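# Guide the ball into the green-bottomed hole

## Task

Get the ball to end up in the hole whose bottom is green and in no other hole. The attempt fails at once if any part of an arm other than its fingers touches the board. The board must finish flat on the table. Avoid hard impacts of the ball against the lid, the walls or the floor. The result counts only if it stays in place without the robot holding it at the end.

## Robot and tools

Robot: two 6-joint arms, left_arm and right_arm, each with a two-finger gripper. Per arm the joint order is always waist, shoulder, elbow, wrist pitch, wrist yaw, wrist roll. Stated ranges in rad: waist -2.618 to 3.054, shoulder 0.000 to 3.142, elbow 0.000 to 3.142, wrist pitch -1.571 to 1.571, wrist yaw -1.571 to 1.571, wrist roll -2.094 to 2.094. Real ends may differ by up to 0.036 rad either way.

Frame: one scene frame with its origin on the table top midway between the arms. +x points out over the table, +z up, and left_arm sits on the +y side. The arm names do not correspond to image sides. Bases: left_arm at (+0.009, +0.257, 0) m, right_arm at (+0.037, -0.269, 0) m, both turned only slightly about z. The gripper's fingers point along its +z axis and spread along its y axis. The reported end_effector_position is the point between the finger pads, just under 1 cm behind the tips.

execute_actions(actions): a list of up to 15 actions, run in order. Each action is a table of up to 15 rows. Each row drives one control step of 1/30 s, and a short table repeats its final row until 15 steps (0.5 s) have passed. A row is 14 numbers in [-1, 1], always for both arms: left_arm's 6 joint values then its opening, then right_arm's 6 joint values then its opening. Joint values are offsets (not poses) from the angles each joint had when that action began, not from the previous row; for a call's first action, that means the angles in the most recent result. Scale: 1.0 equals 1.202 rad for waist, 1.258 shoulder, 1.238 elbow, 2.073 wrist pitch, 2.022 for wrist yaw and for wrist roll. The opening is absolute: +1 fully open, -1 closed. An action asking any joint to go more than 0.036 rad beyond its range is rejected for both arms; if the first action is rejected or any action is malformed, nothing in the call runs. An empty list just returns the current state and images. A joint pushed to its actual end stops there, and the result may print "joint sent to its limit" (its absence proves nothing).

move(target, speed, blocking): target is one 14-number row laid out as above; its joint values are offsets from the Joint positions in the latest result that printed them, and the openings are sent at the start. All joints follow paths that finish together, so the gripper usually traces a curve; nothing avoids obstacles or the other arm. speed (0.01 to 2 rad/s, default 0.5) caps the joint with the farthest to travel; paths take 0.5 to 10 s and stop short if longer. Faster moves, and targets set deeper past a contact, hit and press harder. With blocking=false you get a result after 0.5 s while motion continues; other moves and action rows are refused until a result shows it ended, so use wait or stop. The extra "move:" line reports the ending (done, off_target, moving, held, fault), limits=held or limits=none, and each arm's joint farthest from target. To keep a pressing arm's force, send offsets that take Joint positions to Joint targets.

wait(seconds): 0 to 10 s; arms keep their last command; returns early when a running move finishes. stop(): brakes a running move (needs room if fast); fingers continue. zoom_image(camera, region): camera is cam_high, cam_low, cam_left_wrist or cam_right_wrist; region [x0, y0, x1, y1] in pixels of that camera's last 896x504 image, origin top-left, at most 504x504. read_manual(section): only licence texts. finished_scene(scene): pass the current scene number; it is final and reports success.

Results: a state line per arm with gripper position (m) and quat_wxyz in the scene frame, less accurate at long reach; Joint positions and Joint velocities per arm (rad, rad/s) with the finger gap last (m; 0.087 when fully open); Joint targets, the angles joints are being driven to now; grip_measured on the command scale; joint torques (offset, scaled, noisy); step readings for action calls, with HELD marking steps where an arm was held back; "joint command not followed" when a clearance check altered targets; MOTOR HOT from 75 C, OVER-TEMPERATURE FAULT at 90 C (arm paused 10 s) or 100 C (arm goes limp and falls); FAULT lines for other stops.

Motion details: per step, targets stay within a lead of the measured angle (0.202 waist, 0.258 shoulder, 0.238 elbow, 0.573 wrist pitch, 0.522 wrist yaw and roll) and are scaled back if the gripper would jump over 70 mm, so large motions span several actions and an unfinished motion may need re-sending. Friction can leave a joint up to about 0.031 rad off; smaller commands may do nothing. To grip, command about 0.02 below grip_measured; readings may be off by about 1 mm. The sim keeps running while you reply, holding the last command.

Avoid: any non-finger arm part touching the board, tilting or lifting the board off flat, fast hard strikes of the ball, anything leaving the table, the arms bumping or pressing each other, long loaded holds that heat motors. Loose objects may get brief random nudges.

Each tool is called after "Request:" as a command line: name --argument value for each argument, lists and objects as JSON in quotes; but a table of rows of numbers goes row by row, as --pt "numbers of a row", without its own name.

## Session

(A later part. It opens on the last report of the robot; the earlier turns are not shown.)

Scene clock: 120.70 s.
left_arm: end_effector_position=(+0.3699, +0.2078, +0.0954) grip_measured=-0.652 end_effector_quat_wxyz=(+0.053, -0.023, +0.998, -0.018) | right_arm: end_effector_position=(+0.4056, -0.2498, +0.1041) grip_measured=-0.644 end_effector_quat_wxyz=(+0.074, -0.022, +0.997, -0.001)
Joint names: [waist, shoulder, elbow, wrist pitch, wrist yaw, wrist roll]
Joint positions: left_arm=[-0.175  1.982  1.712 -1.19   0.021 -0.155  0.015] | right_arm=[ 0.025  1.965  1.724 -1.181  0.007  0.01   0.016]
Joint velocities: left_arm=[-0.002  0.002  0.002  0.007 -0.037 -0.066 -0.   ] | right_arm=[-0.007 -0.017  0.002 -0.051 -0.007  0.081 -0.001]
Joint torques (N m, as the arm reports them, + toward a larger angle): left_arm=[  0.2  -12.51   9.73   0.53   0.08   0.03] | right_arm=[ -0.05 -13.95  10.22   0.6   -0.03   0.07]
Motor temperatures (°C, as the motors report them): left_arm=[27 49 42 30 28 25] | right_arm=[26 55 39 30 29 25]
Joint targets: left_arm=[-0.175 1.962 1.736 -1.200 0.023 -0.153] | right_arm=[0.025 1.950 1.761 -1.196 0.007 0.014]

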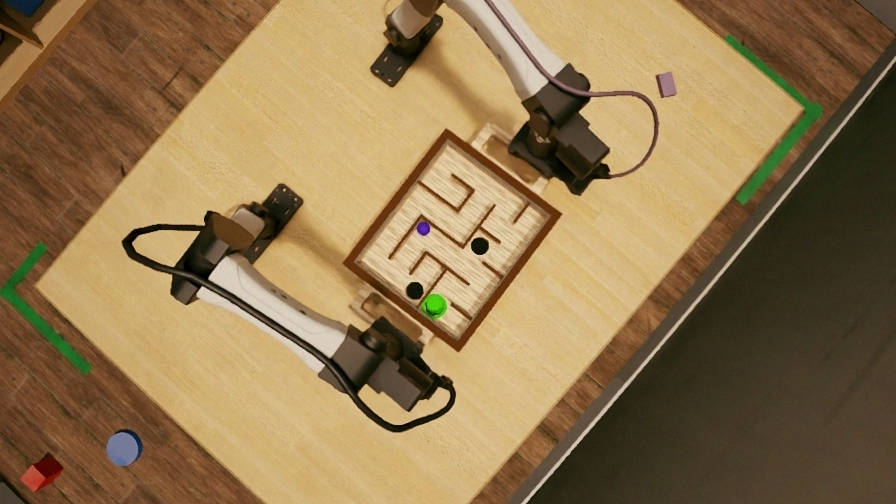

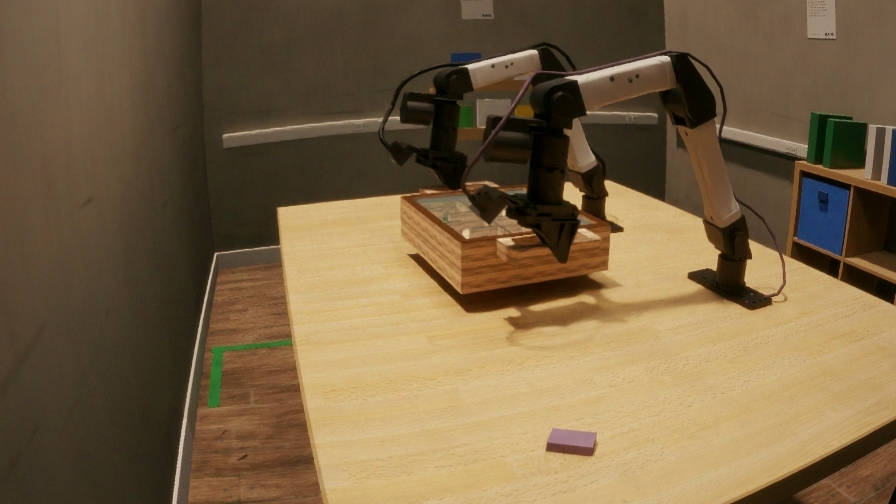

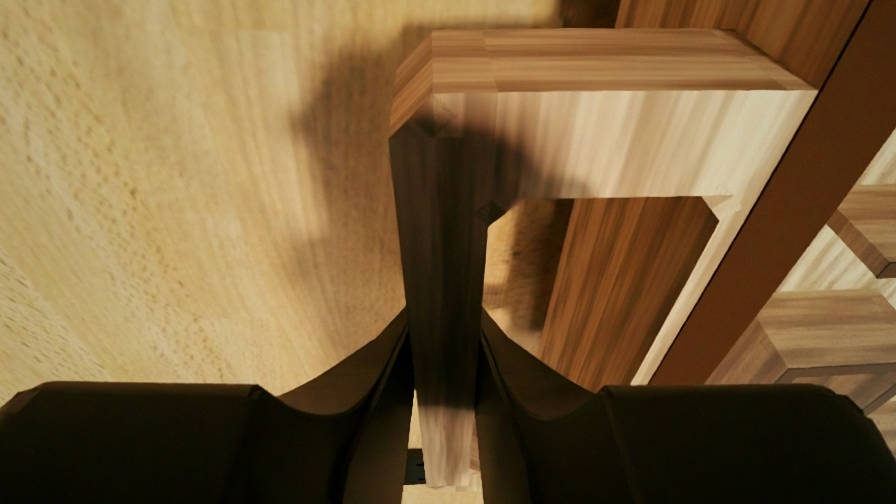

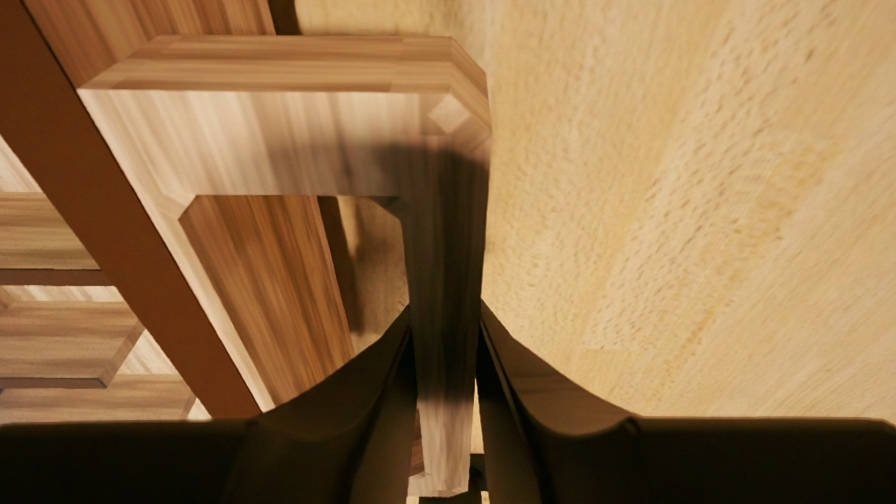

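Request:
execute_actions --actions '[[[0,-0.016,0.02,-0.026,0,0,-0.75,0,-0.008,0.025,-0.02,0,0,-0.75]],[[0,-0.016,0.02,0,0,0,-0.75,0,-0.008,0.025,0,0,0,-0.75]],[[0,-0.016,0.02,0,0,0,-0.75,0,-0.008,0.025,0,0,0,-0.75],[0,-0.016,0.02,0,0,0,-0.75,0,-0.008,0.025,0,0,0,-0.75],[0,-0.016,0.02,0,0,0,-0.75,0,-0.008,0.025,0,0,0,-0.75],[0,-0.016,0.02,0,0,0,-0.75,0,-0.008,0.025,0,0,0,-0.75],[0,-0.016,0.02,0,0,0,-0.75,0,-0.008,0.025,0,0,0,-0.75],[0,-0.016,0.02,0,0,0,-0.75,0,-0.008,0.025,0,0,0,-0.75],[0,-0.016,0.02,0,0,0,-0.75,0,-0.008,0.025,0,0,0,-0.75],[0,-0.016,0.02,0.012,0,0,-0.75,0,-0.008,0.025,0.013,0,0,-0.75]]]'

Request:
wait --seconds 1

Scene clock: 130.97 s.
left_arm: end_effector_position=(+0.3680, +0.2074, +0.0955) grip_measured=-0.652 end_effector_quat_wxyz=(+0.049, -0.023, +0.998, -0.019) | right_arm: end_effector_position=(+0.4039, -0.2501, +0.1041) grip_measured=-0.644 end_effector_quat_wxyz=(+0.071, -0.022, +0.997, -0.002)
Joint names: [waist, shoulder, elbow, wrist pitch, wrist yaw, wrist roll]
Joint positions: left_arm=[-0.175  1.982  1.712 -1.197  0.025 -0.155  0.015] | right_arm=[ 0.025  1.965  1.724 -1.188  0.008  0.01   0.016]
Joint velocities: left_arm=[-0.017  0.017  0.002  0.051  0.022 -0.007  0.   ] | right_arm=[ 0.002  0.002 -0.007 -0.037 -0.007 -0.007  0.001]
Joint torques (N m, as the arm reports them, + toward a larger angle): left_arm=[  0.19 -12.54   9.7    0.67   0.11   0.01] | right_arm=[ -0.29 -13.45   9.65   0.79   0.04   0.01]
Motor temperatures (°C, as the motors report them): left_arm=[27 49 42 30 28 25] | right_arm=[26 56 40 29 29 25]
Joint targets: left_arm=[-0.175 1.962 1.736 -1.189 0.026 -0.155] | right_arm=[0.025 1.955 1.755 -1.177 0.007 0.010]
Step readings (joint positions; steps 1 to 15: 1st action; 16 to 30: 2nd action; 31 to 45: 3rd action):
0: left_arm=[-0.175 1.982 1.712 -1.190 0.021 -0.155] | right_arm=[0.025 1.965 1.724 -1.181 0.007 0.010]
1: left_arm=[-0.175 1.982 1.712 -1.192 0.021 -0.155] | right_arm=[0.025 1.965 1.724 -1.182 0.007 0.010]
2: left_arm=[-0.175 1.982 1.712 -1.195 0.021 -0.155] | right_arm=[0.025 1.965 1.724 -1.184 0.007 0.010]
4: left_arm=[-0.175 1.982 1.712 -1.203 0.023 -0.155] | right_arm=[0.025 1.965 1.724 -1.192 0.007 0.010]
8: left_arm=[-0.175 1.982 1.712 -1.213 0.026 -0.155] | right_arm=[0.025 1.965 1.724 -1.202 0.007 0.010]
15: left_arm=[-0.175 1.982 1.712 -1.214 0.026 -0.155] | right_arm=[0.025 1.965 1.724 -1.204 0.007 0.010]
16: left_arm=[-0.175 1.982 1.712 -1.214 0.026 -0.155] | right_arm=[0.025 1.965 1.724 -1.204 0.007 0.010]
17: left_arm=[-0.175 1.982 1.712 -1.214 0.026 -0.155] | right_arm=[0.025 1.965 1.724 -1.204 0.007 0.010]
19: left_arm=[-0.175 1.982 1.712 -1.214 0.026 -0.155] | right_arm=[0.025 1.965 1.724 -1.204 0.007 0.010]
23: left_arm=[-0.175 1.982 1.712 -1.214 0.026 -0.155] | right_arm=[0.025 1.965 1.724 -1.204 0.007 0.010]
30: left_arm=[-0.175 1.982 1.712 -1.214 0.026 -0.155] | right_arm=[0.025 1.965 1.724 -1.204 0.007 0.010]
31: left_arm=[-0.175 1.982 1.712 -1.214 0.026 -0.155] | right_arm=[0.025 1.965 1.724 -1.204 0.007 0.010]
32: left_arm=[-0.175 1.982 1.712 -1.214 0.026 -0.155] | right_arm=[0.025 1.965 1.724 -1.204 0.007 0.010]
34: left_arm=[-0.175 1.982 1.712 -1.214 0.026 -0.155] | right_arm=[0.025 1.965 1.724 -1.204 0.007 0.010]
38: left_arm=[-0.175 1.982 1.712 -1.213 0.026 -0.155] | right_arm=[0.025 1.965 1.724 -1.203 0.007 0.010]
45: Joint positions above

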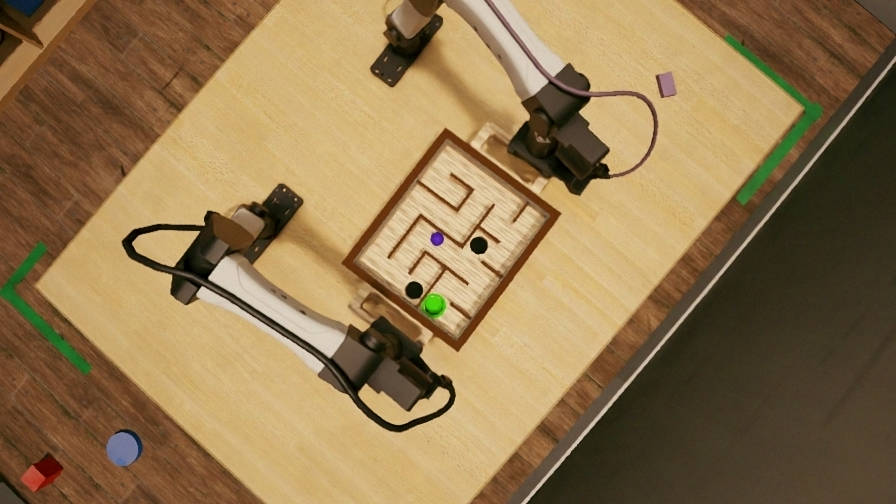

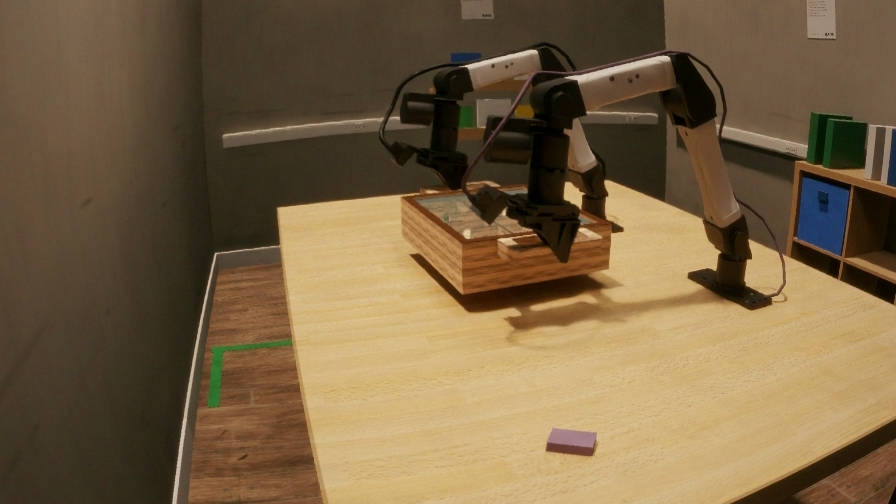

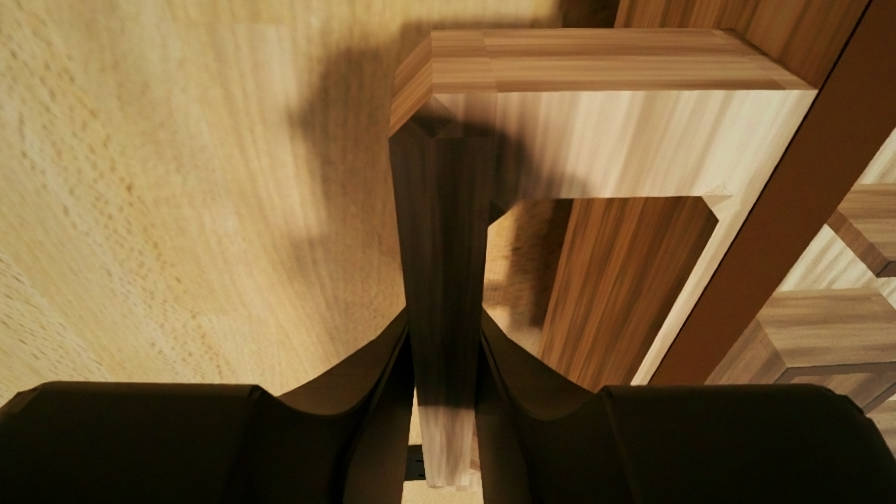

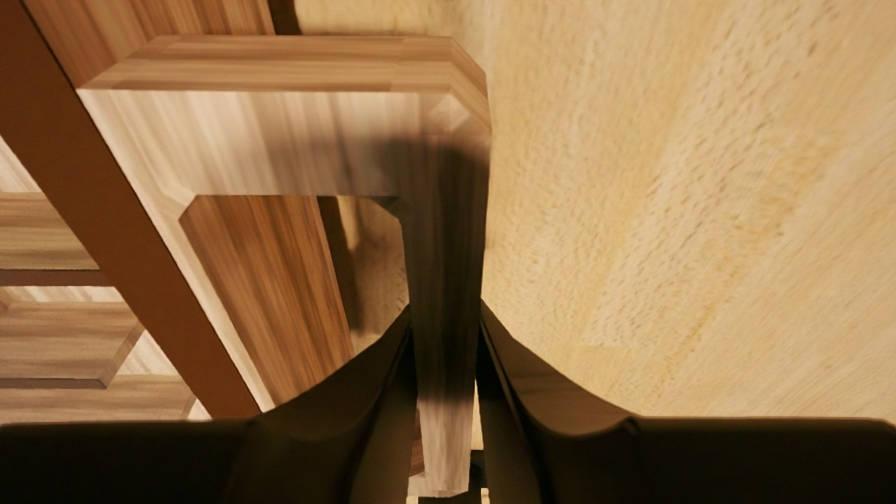

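Scene clock: 131.97 s.
left_arm: end_effector_position=(+0.3683, +0.2073, +0.0955) grip_measured=-0.652 end_effector_quat_wxyz=(+0.050, -0.023, +0.998, -0.019) | right_arm: end_effector_position=(+0.4042, -0.2500, +0.1041) grip_measured=-0.644 end_effector_quat_wxyz=(+0.072, -0.022, +0.997, -0.002)
Joint names: [waist, shoulder, elbow, wrist pitch, wrist yaw, wrist roll]
Joint positions: left_arm=[-0.175  1.982  1.712 -1.196  0.025 -0.155  0.015] | right_arm=[ 0.025  1.965  1.724 -1.186  0.008  0.01   0.016]
Joint velocities: left_arm=[-0.002 -0.012 -0.022  0.007  0.007  0.022  0.001] | right_arm=[ 0.007 -0.022 -0.022 -0.066 -0.022 -0.051 -0.   ]
Joint torques (N m, as the arm reports them, + toward a larger angle): left_arm=[  0.19 -12.47   9.72   0.7    0.07   0.02] | right_arm=[ -0.25 -13.4    9.55   0.8    0.02   0.01]
Motor temperatures (°C, as the motors report them): left_arm=[27 49 42 30 28 25] | right_arm=[26 56 40 30 29 25]
Joint targets: left_arm=[-0.175 1.962 1.736 -1.190 0.026 -0.155] | right_arm=[0.025 1.955 1.755 -1.177 0.006 0.010]
wait: 1.00 s; at rest by 0.17 s

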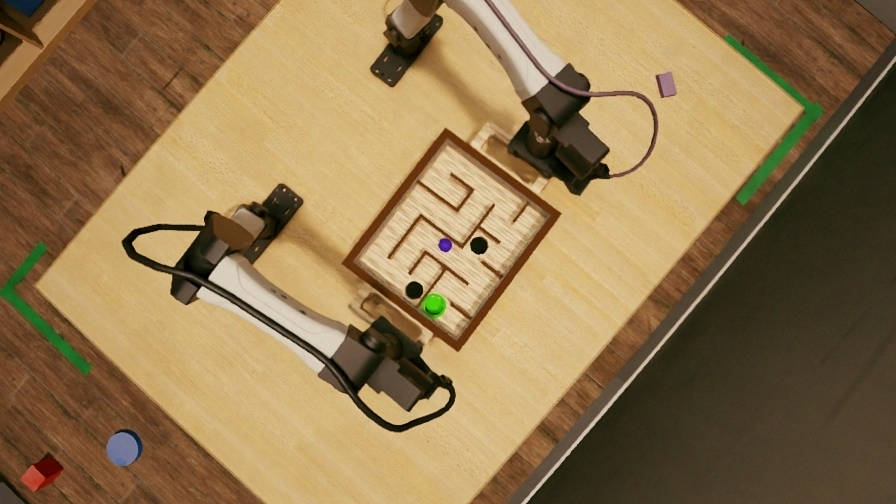

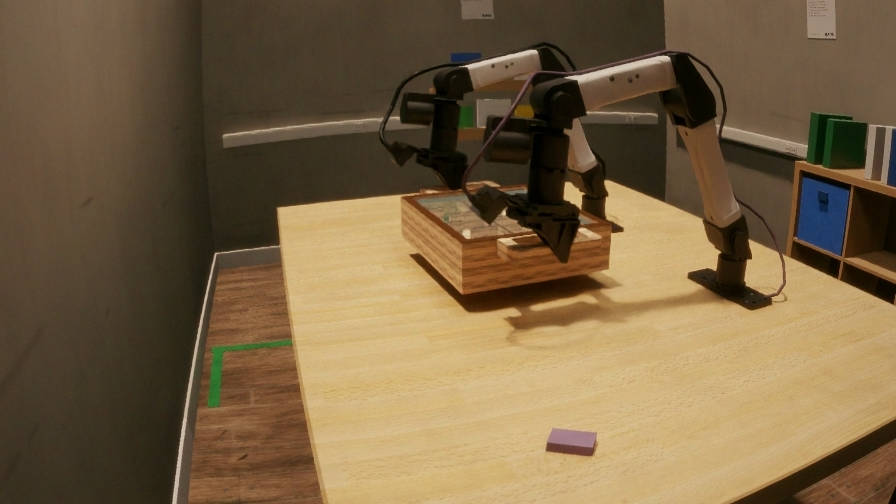

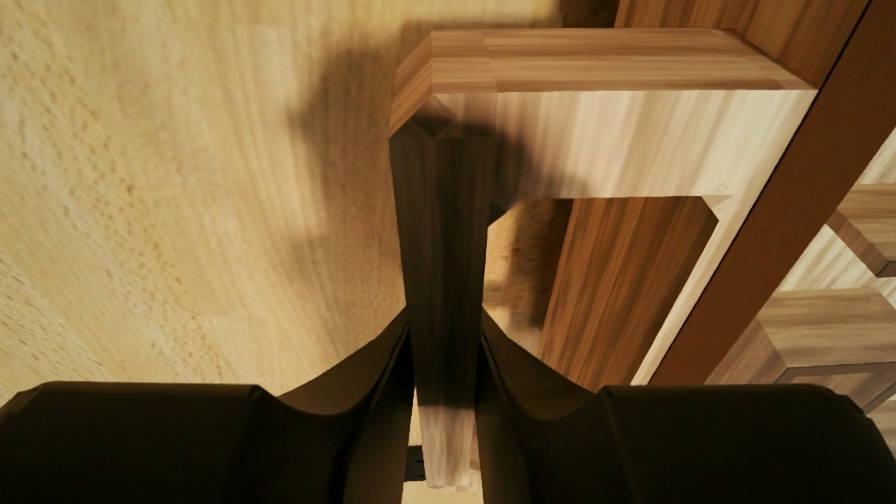

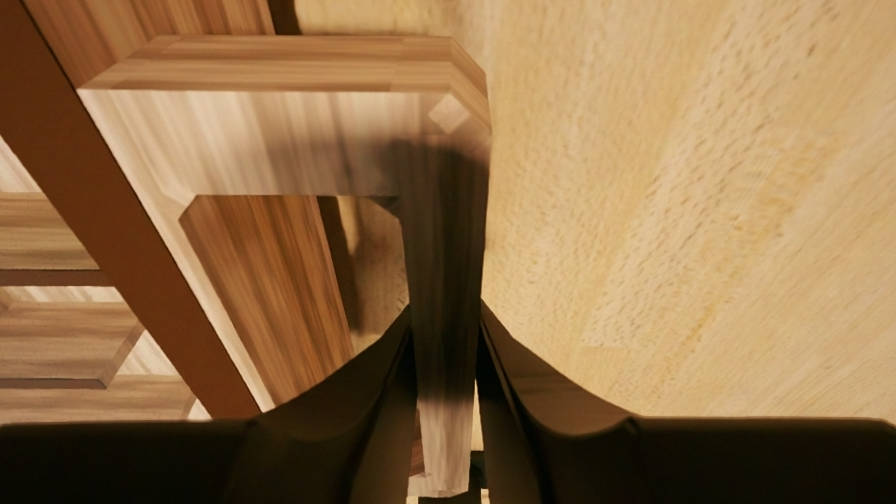

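Request:
wait --seconds 0.5

Scene clock: 135.07 s.
left_arm: end_effector_position=(+0.3683, +0.2073, +0.0955) grip_measured=-0.652 end_effector_quat_wxyz=(+0.050, -0.023, +0.998, -0.019) | right_arm: end_effector_position=(+0.4042, -0.2500, +0.1041) grip_measured=-0.644 end_effector_quat_wxyz=(+0.072, -0.022, +0.997, -0.002)
Joint names: [waist, shoulder, elbow, wrist pitch, wrist yaw, wrist roll]
Joint positions: left_arm=[-0.175  1.982  1.712 -1.196  0.025 -0.155  0.015] | right_arm=[ 0.025  1.965  1.724 -1.186  0.008  0.01   0.016]
Joint velocities: left_arm=[ 0.002  0.007 -0.007  0.051  0.066 -0.007  0.   ] | right_arm=[ 0.007 -0.007 -0.007  0.007  0.066 -0.022 -0.   ]
Joint torques (N m, as the arm reports them, + toward a larger angle): left_arm=[  0.19 -12.48   9.72   0.7    0.07   0.02] | right_arm=[ -0.2  -13.36   9.82   0.8   -0.01   0.05]
Motor temperatures (°C, as the motors report them): left_arm=[27 49 42 30 28 25] | right_arm=[26 56 40 30 29 25]
Joint targets: left_arm=[-0.175 1.962 1.736 -1.190 0.026 -0.155] | right_arm=[0.025 1.955 1.755 -1.177 0.006 0.010]
wait: 0.50 s; at rest from the start

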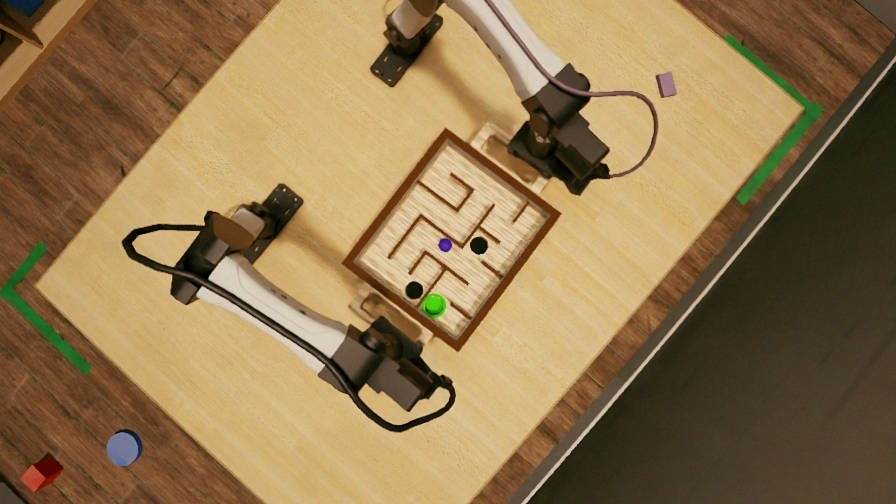

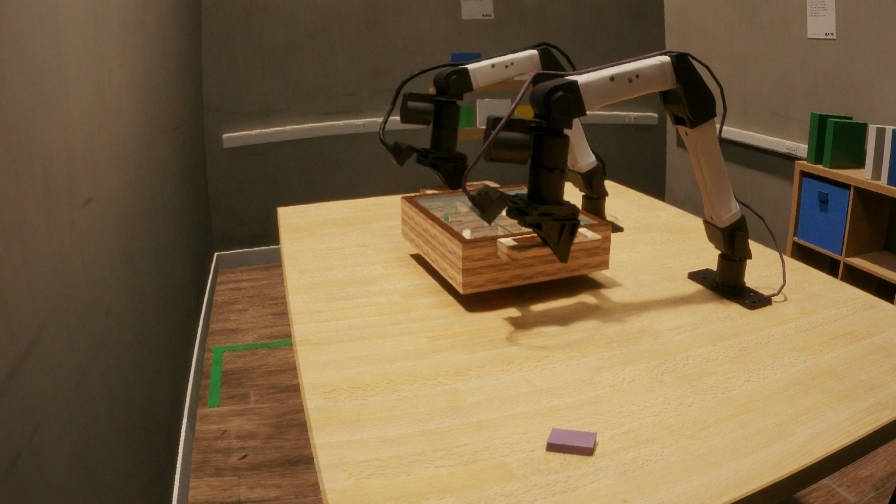

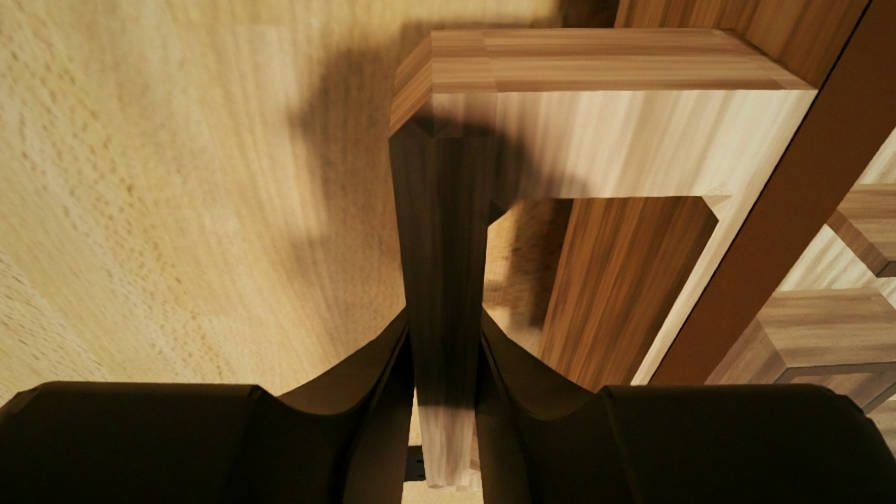

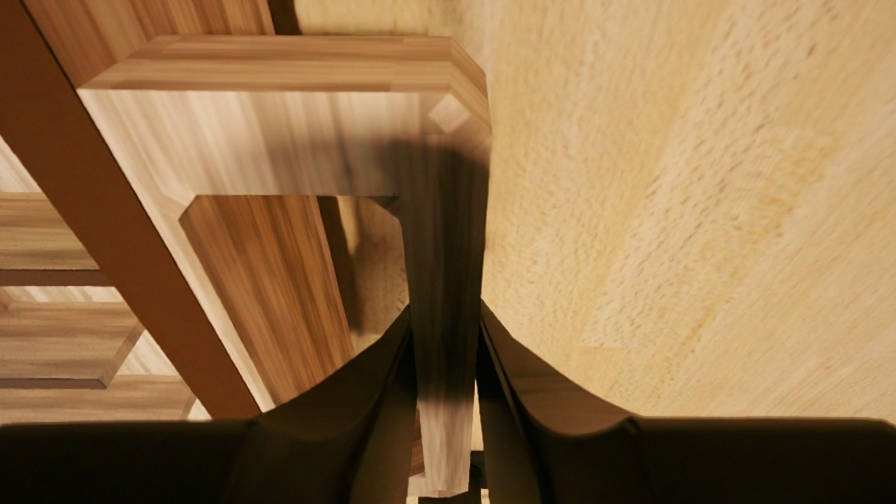

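Parked. Lower right, then +x tilt.

Request:
execute_actions --actions '[[[0,-0.016,0.02,0,-0.004,0,-0.75,0,-0.008,-0.01,0.004,-0.004,0,-0.75],[0,-0.016,0.02,0,-0.004,0,-0.75,0,-0.008,-0.02,0.008,-0.004,0,-0.75],[0,-0.016,0.02,0,-0.008,0,-0.75,0,-0.008,-0.03,0.012,-0.008,0,-0.75],[0,-0.016,0.02,0,-0.008,0,-0.75,0,-0.008,-0.04,0.017,-0.008,0,-0.75],[0,-0.016,0.02,0,-0.012,0,-0.75,0,-0.008,-0.05,0.022,-0.012,0,-0.75],[0,-0.016,0.02,0,-0.012,0,-0.75,0,-0.008,-0.06,0.027,-0.012,0,-0.75],[0,-0.016,0.02,0,-0.016,0,-0.75,0,-0.008,-0.065,0.033,-0.016,0,-0.75]],[[0,-0.016,0.02,-0.022,0,0,-0.75,0,-0.008,0.005,-0.016,0,0,-0.75]]]'

Request:
wait --seconds 1.5

Scene clock: 144.17 s.
left_arm: end_effector_position=(+0.3636, +0.2138, +0.0956) grip_measured=-0.650 end_effector_quat_wxyz=(+0.042, -0.021, +0.999, -0.002) | right_arm: end_effector_position=(+0.3976, -0.2441, +0.0856) grip_measured=-0.645 end_effector_quat_wxyz=(+0.060, -0.019, +0.998, +0.015)
Joint names: [waist, shoulder, elbow, wrist pitch, wrist yaw, wrist roll]
Joint positions: left_arm=[-0.175  1.982  1.712 -1.217 -0.008 -0.15   0.015] | right_arm=[ 0.025  1.965  1.65  -1.134 -0.026  0.018  0.016]
Joint velocities: left_arm=[-0.007 -0.002 -0.022 -0.081 -0.007 -0.022  0.   ] | right_arm=[-0.012 -0.007  0.002 -0.051  0.022  0.037 -0.001]
Joint torques (N m, as the arm reports them, + toward a larger angle): left_arm=[  0.19 -12.45   9.68   0.27   0.03   0.02] | right_arm=[ -0.23 -13.45   7.95   0.47   0.02   0.07]
Motor temperatures (°C, as the motors report them): left_arm=[27 50 43 30 28 25] | right_arm=[26 57 40 30 29 25]
Joint targets: left_arm=[-0.175 1.962 1.736 -1.246 -0.008 -0.150] | right_arm=[0.025 1.955 1.656 -1.152 -0.024 0.018]
Step readings (joint positions; steps 1 to 15: 1st action; 16 to 30: 2nd action):
0: left_arm=[-0.175 1.982 1.712 -1.196 0.025 -0.155] | right_arm=[0.025 1.965 1.724 -1.186 0.008 0.010]
1: left_arm=[-0.175 1.982 1.712 -1.196 0.024 -0.155] | right_arm=[0.025 1.965 1.724 -1.186 0.008 0.010]
2: left_arm=[-0.175 1.982 1.712 -1.196 0.024 -0.155] | right_arm=[0.025 1.965 1.721 -1.184 0.008 0.010]
4: left_arm=[-0.175 1.982 1.712 -1.196 0.020 -0.155] | right_arm=[0.025 1.965 1.706 -1.172 0.004 0.010]
8: left_arm=[-0.175 1.982 1.712 -1.198 0.000 -0.151] | right_arm=[0.025 1.965 1.660 -1.137 -0.015 0.017]
15: left_arm=[-0.175 1.982 1.712 -1.200 -0.008 -0.150] | right_arm=[0.025 1.965 1.650 -1.119 -0.024 0.018]
16: left_arm=[-0.175 1.982 1.712 -1.202 -0.008 -0.150] | right_arm=[0.025 1.965 1.650 -1.120 -0.024 0.018]
17: left_arm=[-0.175 1.982 1.712 -1.205 -0.008 -0.150] | right_arm=[0.025 1.965 1.650 -1.121 -0.024 0.018]
19: left_arm=[-0.175 1.982 1.712 -1.210 -0.008 -0.150] | right_arm=[0.025 1.965 1.650 -1.126 -0.025 0.018]
23: left_arm=[-0.175 1.982 1.712 -1.216 -0.008 -0.150] | right_arm=[0.025 1.965 1.650 -1.133 -0.026 0.018]
30: Joint positions above

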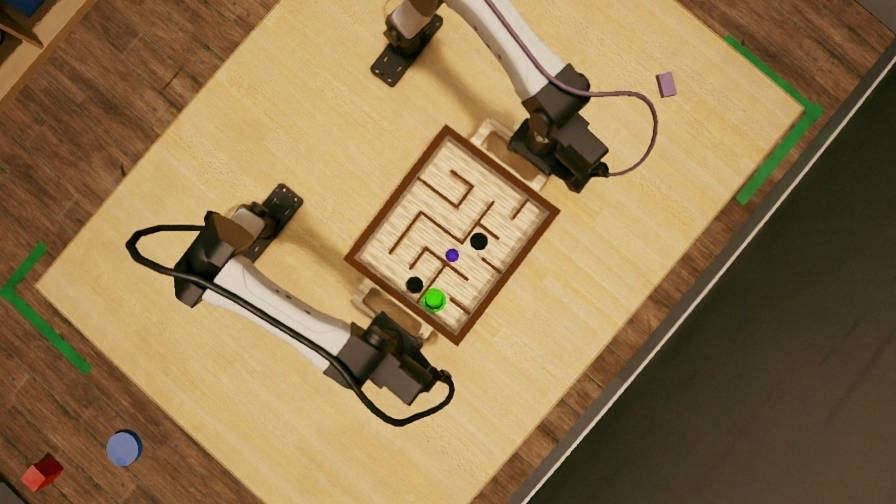

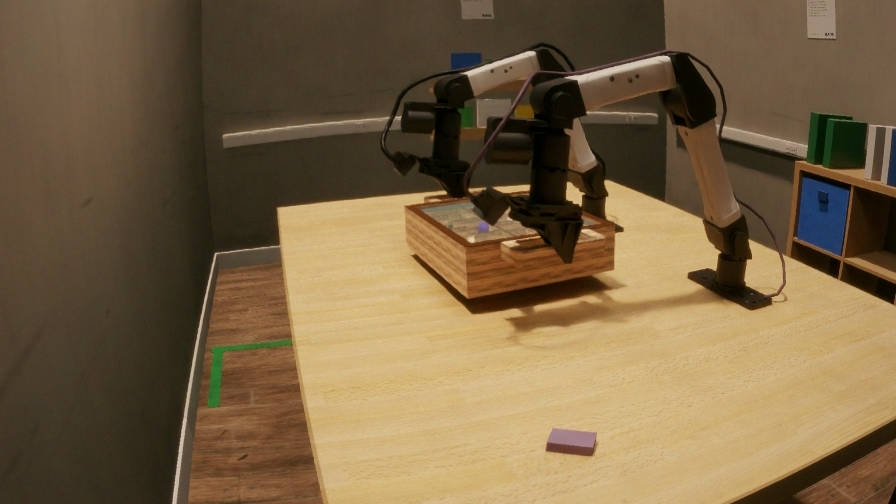

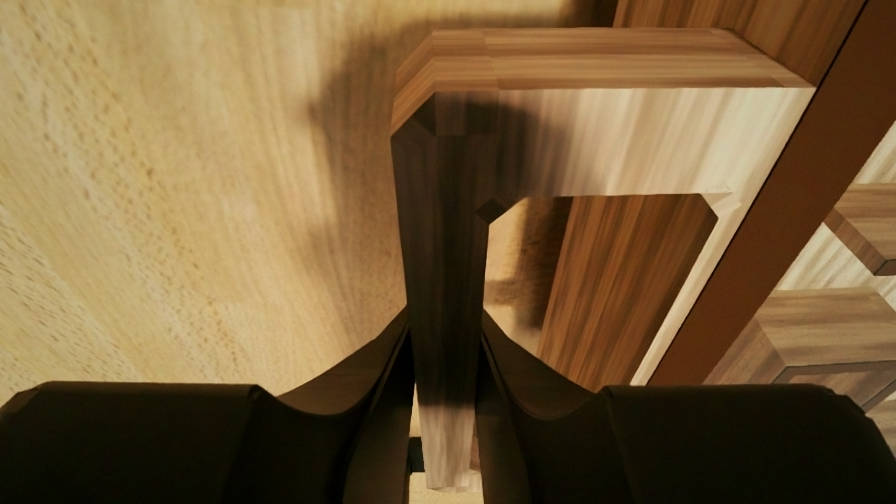

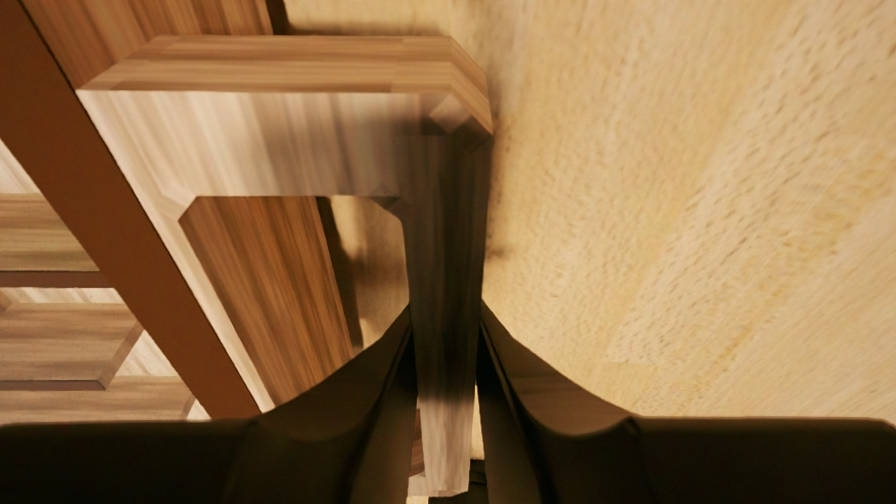

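Scene clock: 145.67 s.
left_arm: end_effector_position=(+0.3636, +0.2138, +0.0956) grip_measured=-0.650 end_effector_quat_wxyz=(+0.042, -0.021, +0.999, -0.002) | right_arm: end_effector_position=(+0.3976, -0.2441, +0.0856) grip_measured=-0.645 end_effector_quat_wxyz=(+0.060, -0.019, +0.998, +0.015)
Joint names: [waist, shoulder, elbow, wrist pitch, wrist yaw, wrist roll]
Joint positions: left_arm=[-0.175  1.982  1.712 -1.217 -0.008 -0.15   0.015] | right_arm=[ 0.025  1.965  1.65  -1.134 -0.026  0.018  0.016]
Joint velocities: left_arm=[-0.002 -0.002  0.022  0.022 -0.022  0.095  0.   ] | right_arm=[-0.012 -0.007  0.007  0.007  0.007 -0.022 -0.   ]
Joint torques (N m, as the arm reports them, + toward a larger angle): left_arm=[  0.16 -12.44   9.68   0.27   0.03   0.02] | right_arm=[ -0.25 -13.26   7.69   0.55   0.05   0.  ]
Motor temperatures (°C, as the motors report them): left_arm=[27 50 43 30 28 25] | right_arm=[26 57 40 30 29 25]
Joint targets: left_arm=[-0.175 1.962 1.736 -1.246 -0.008 -0.150] | right_arm=[0.025 1.955 1.656 -1.152 -0.024 0.018]
wait: 1.50 s; at rest by 0.17 s

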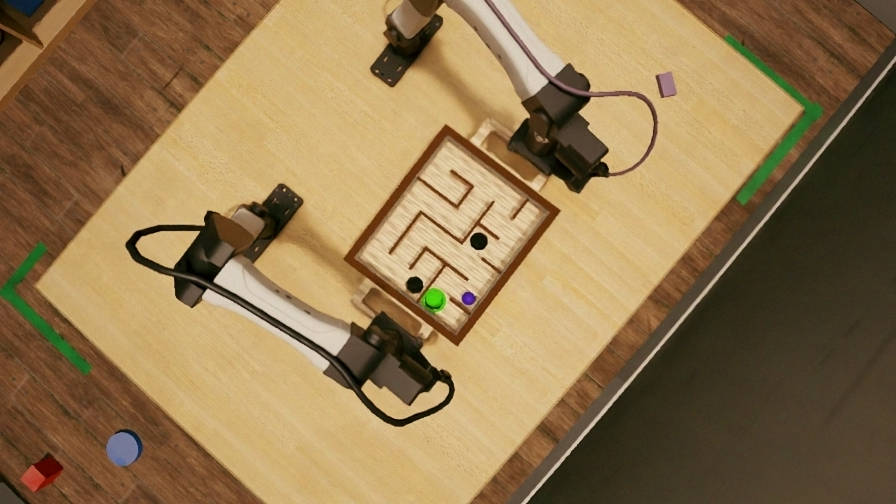

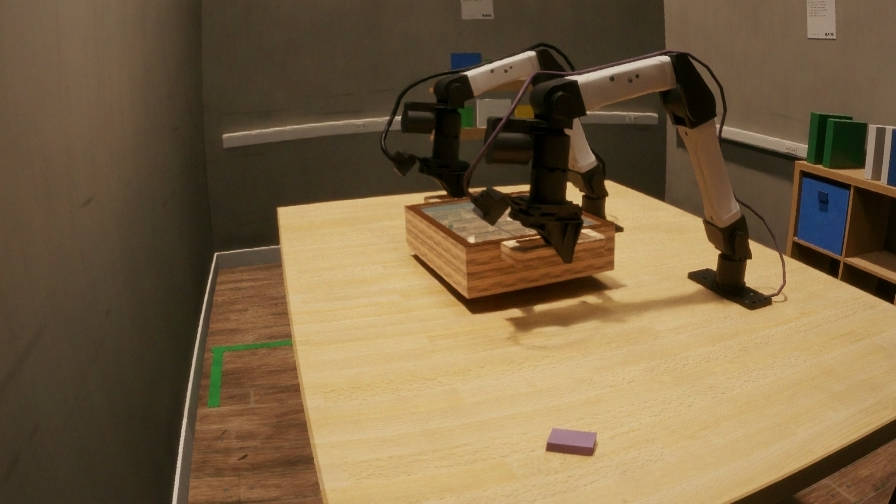

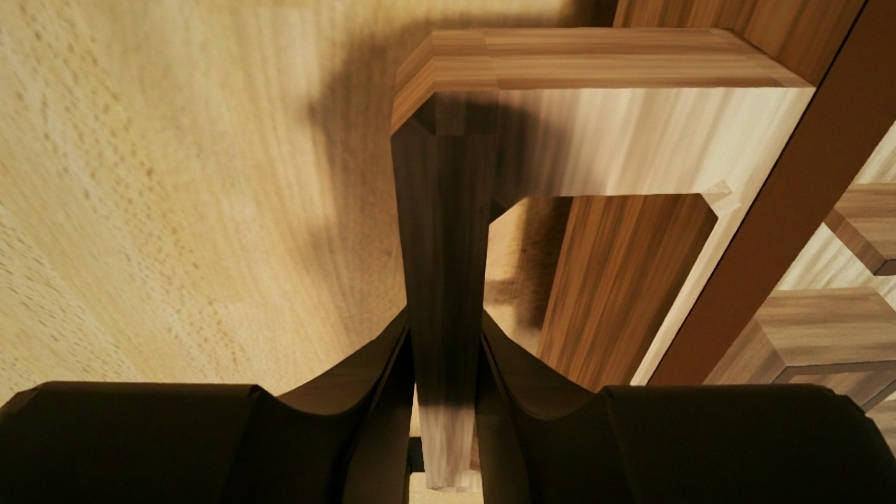

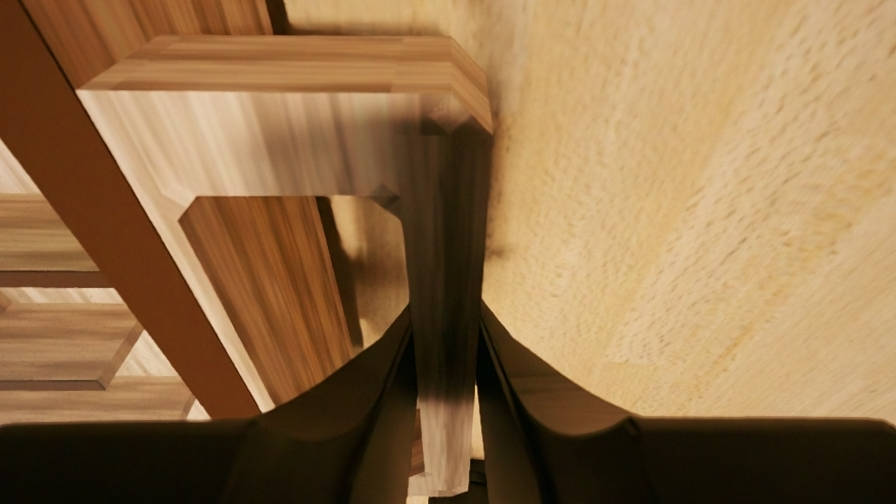

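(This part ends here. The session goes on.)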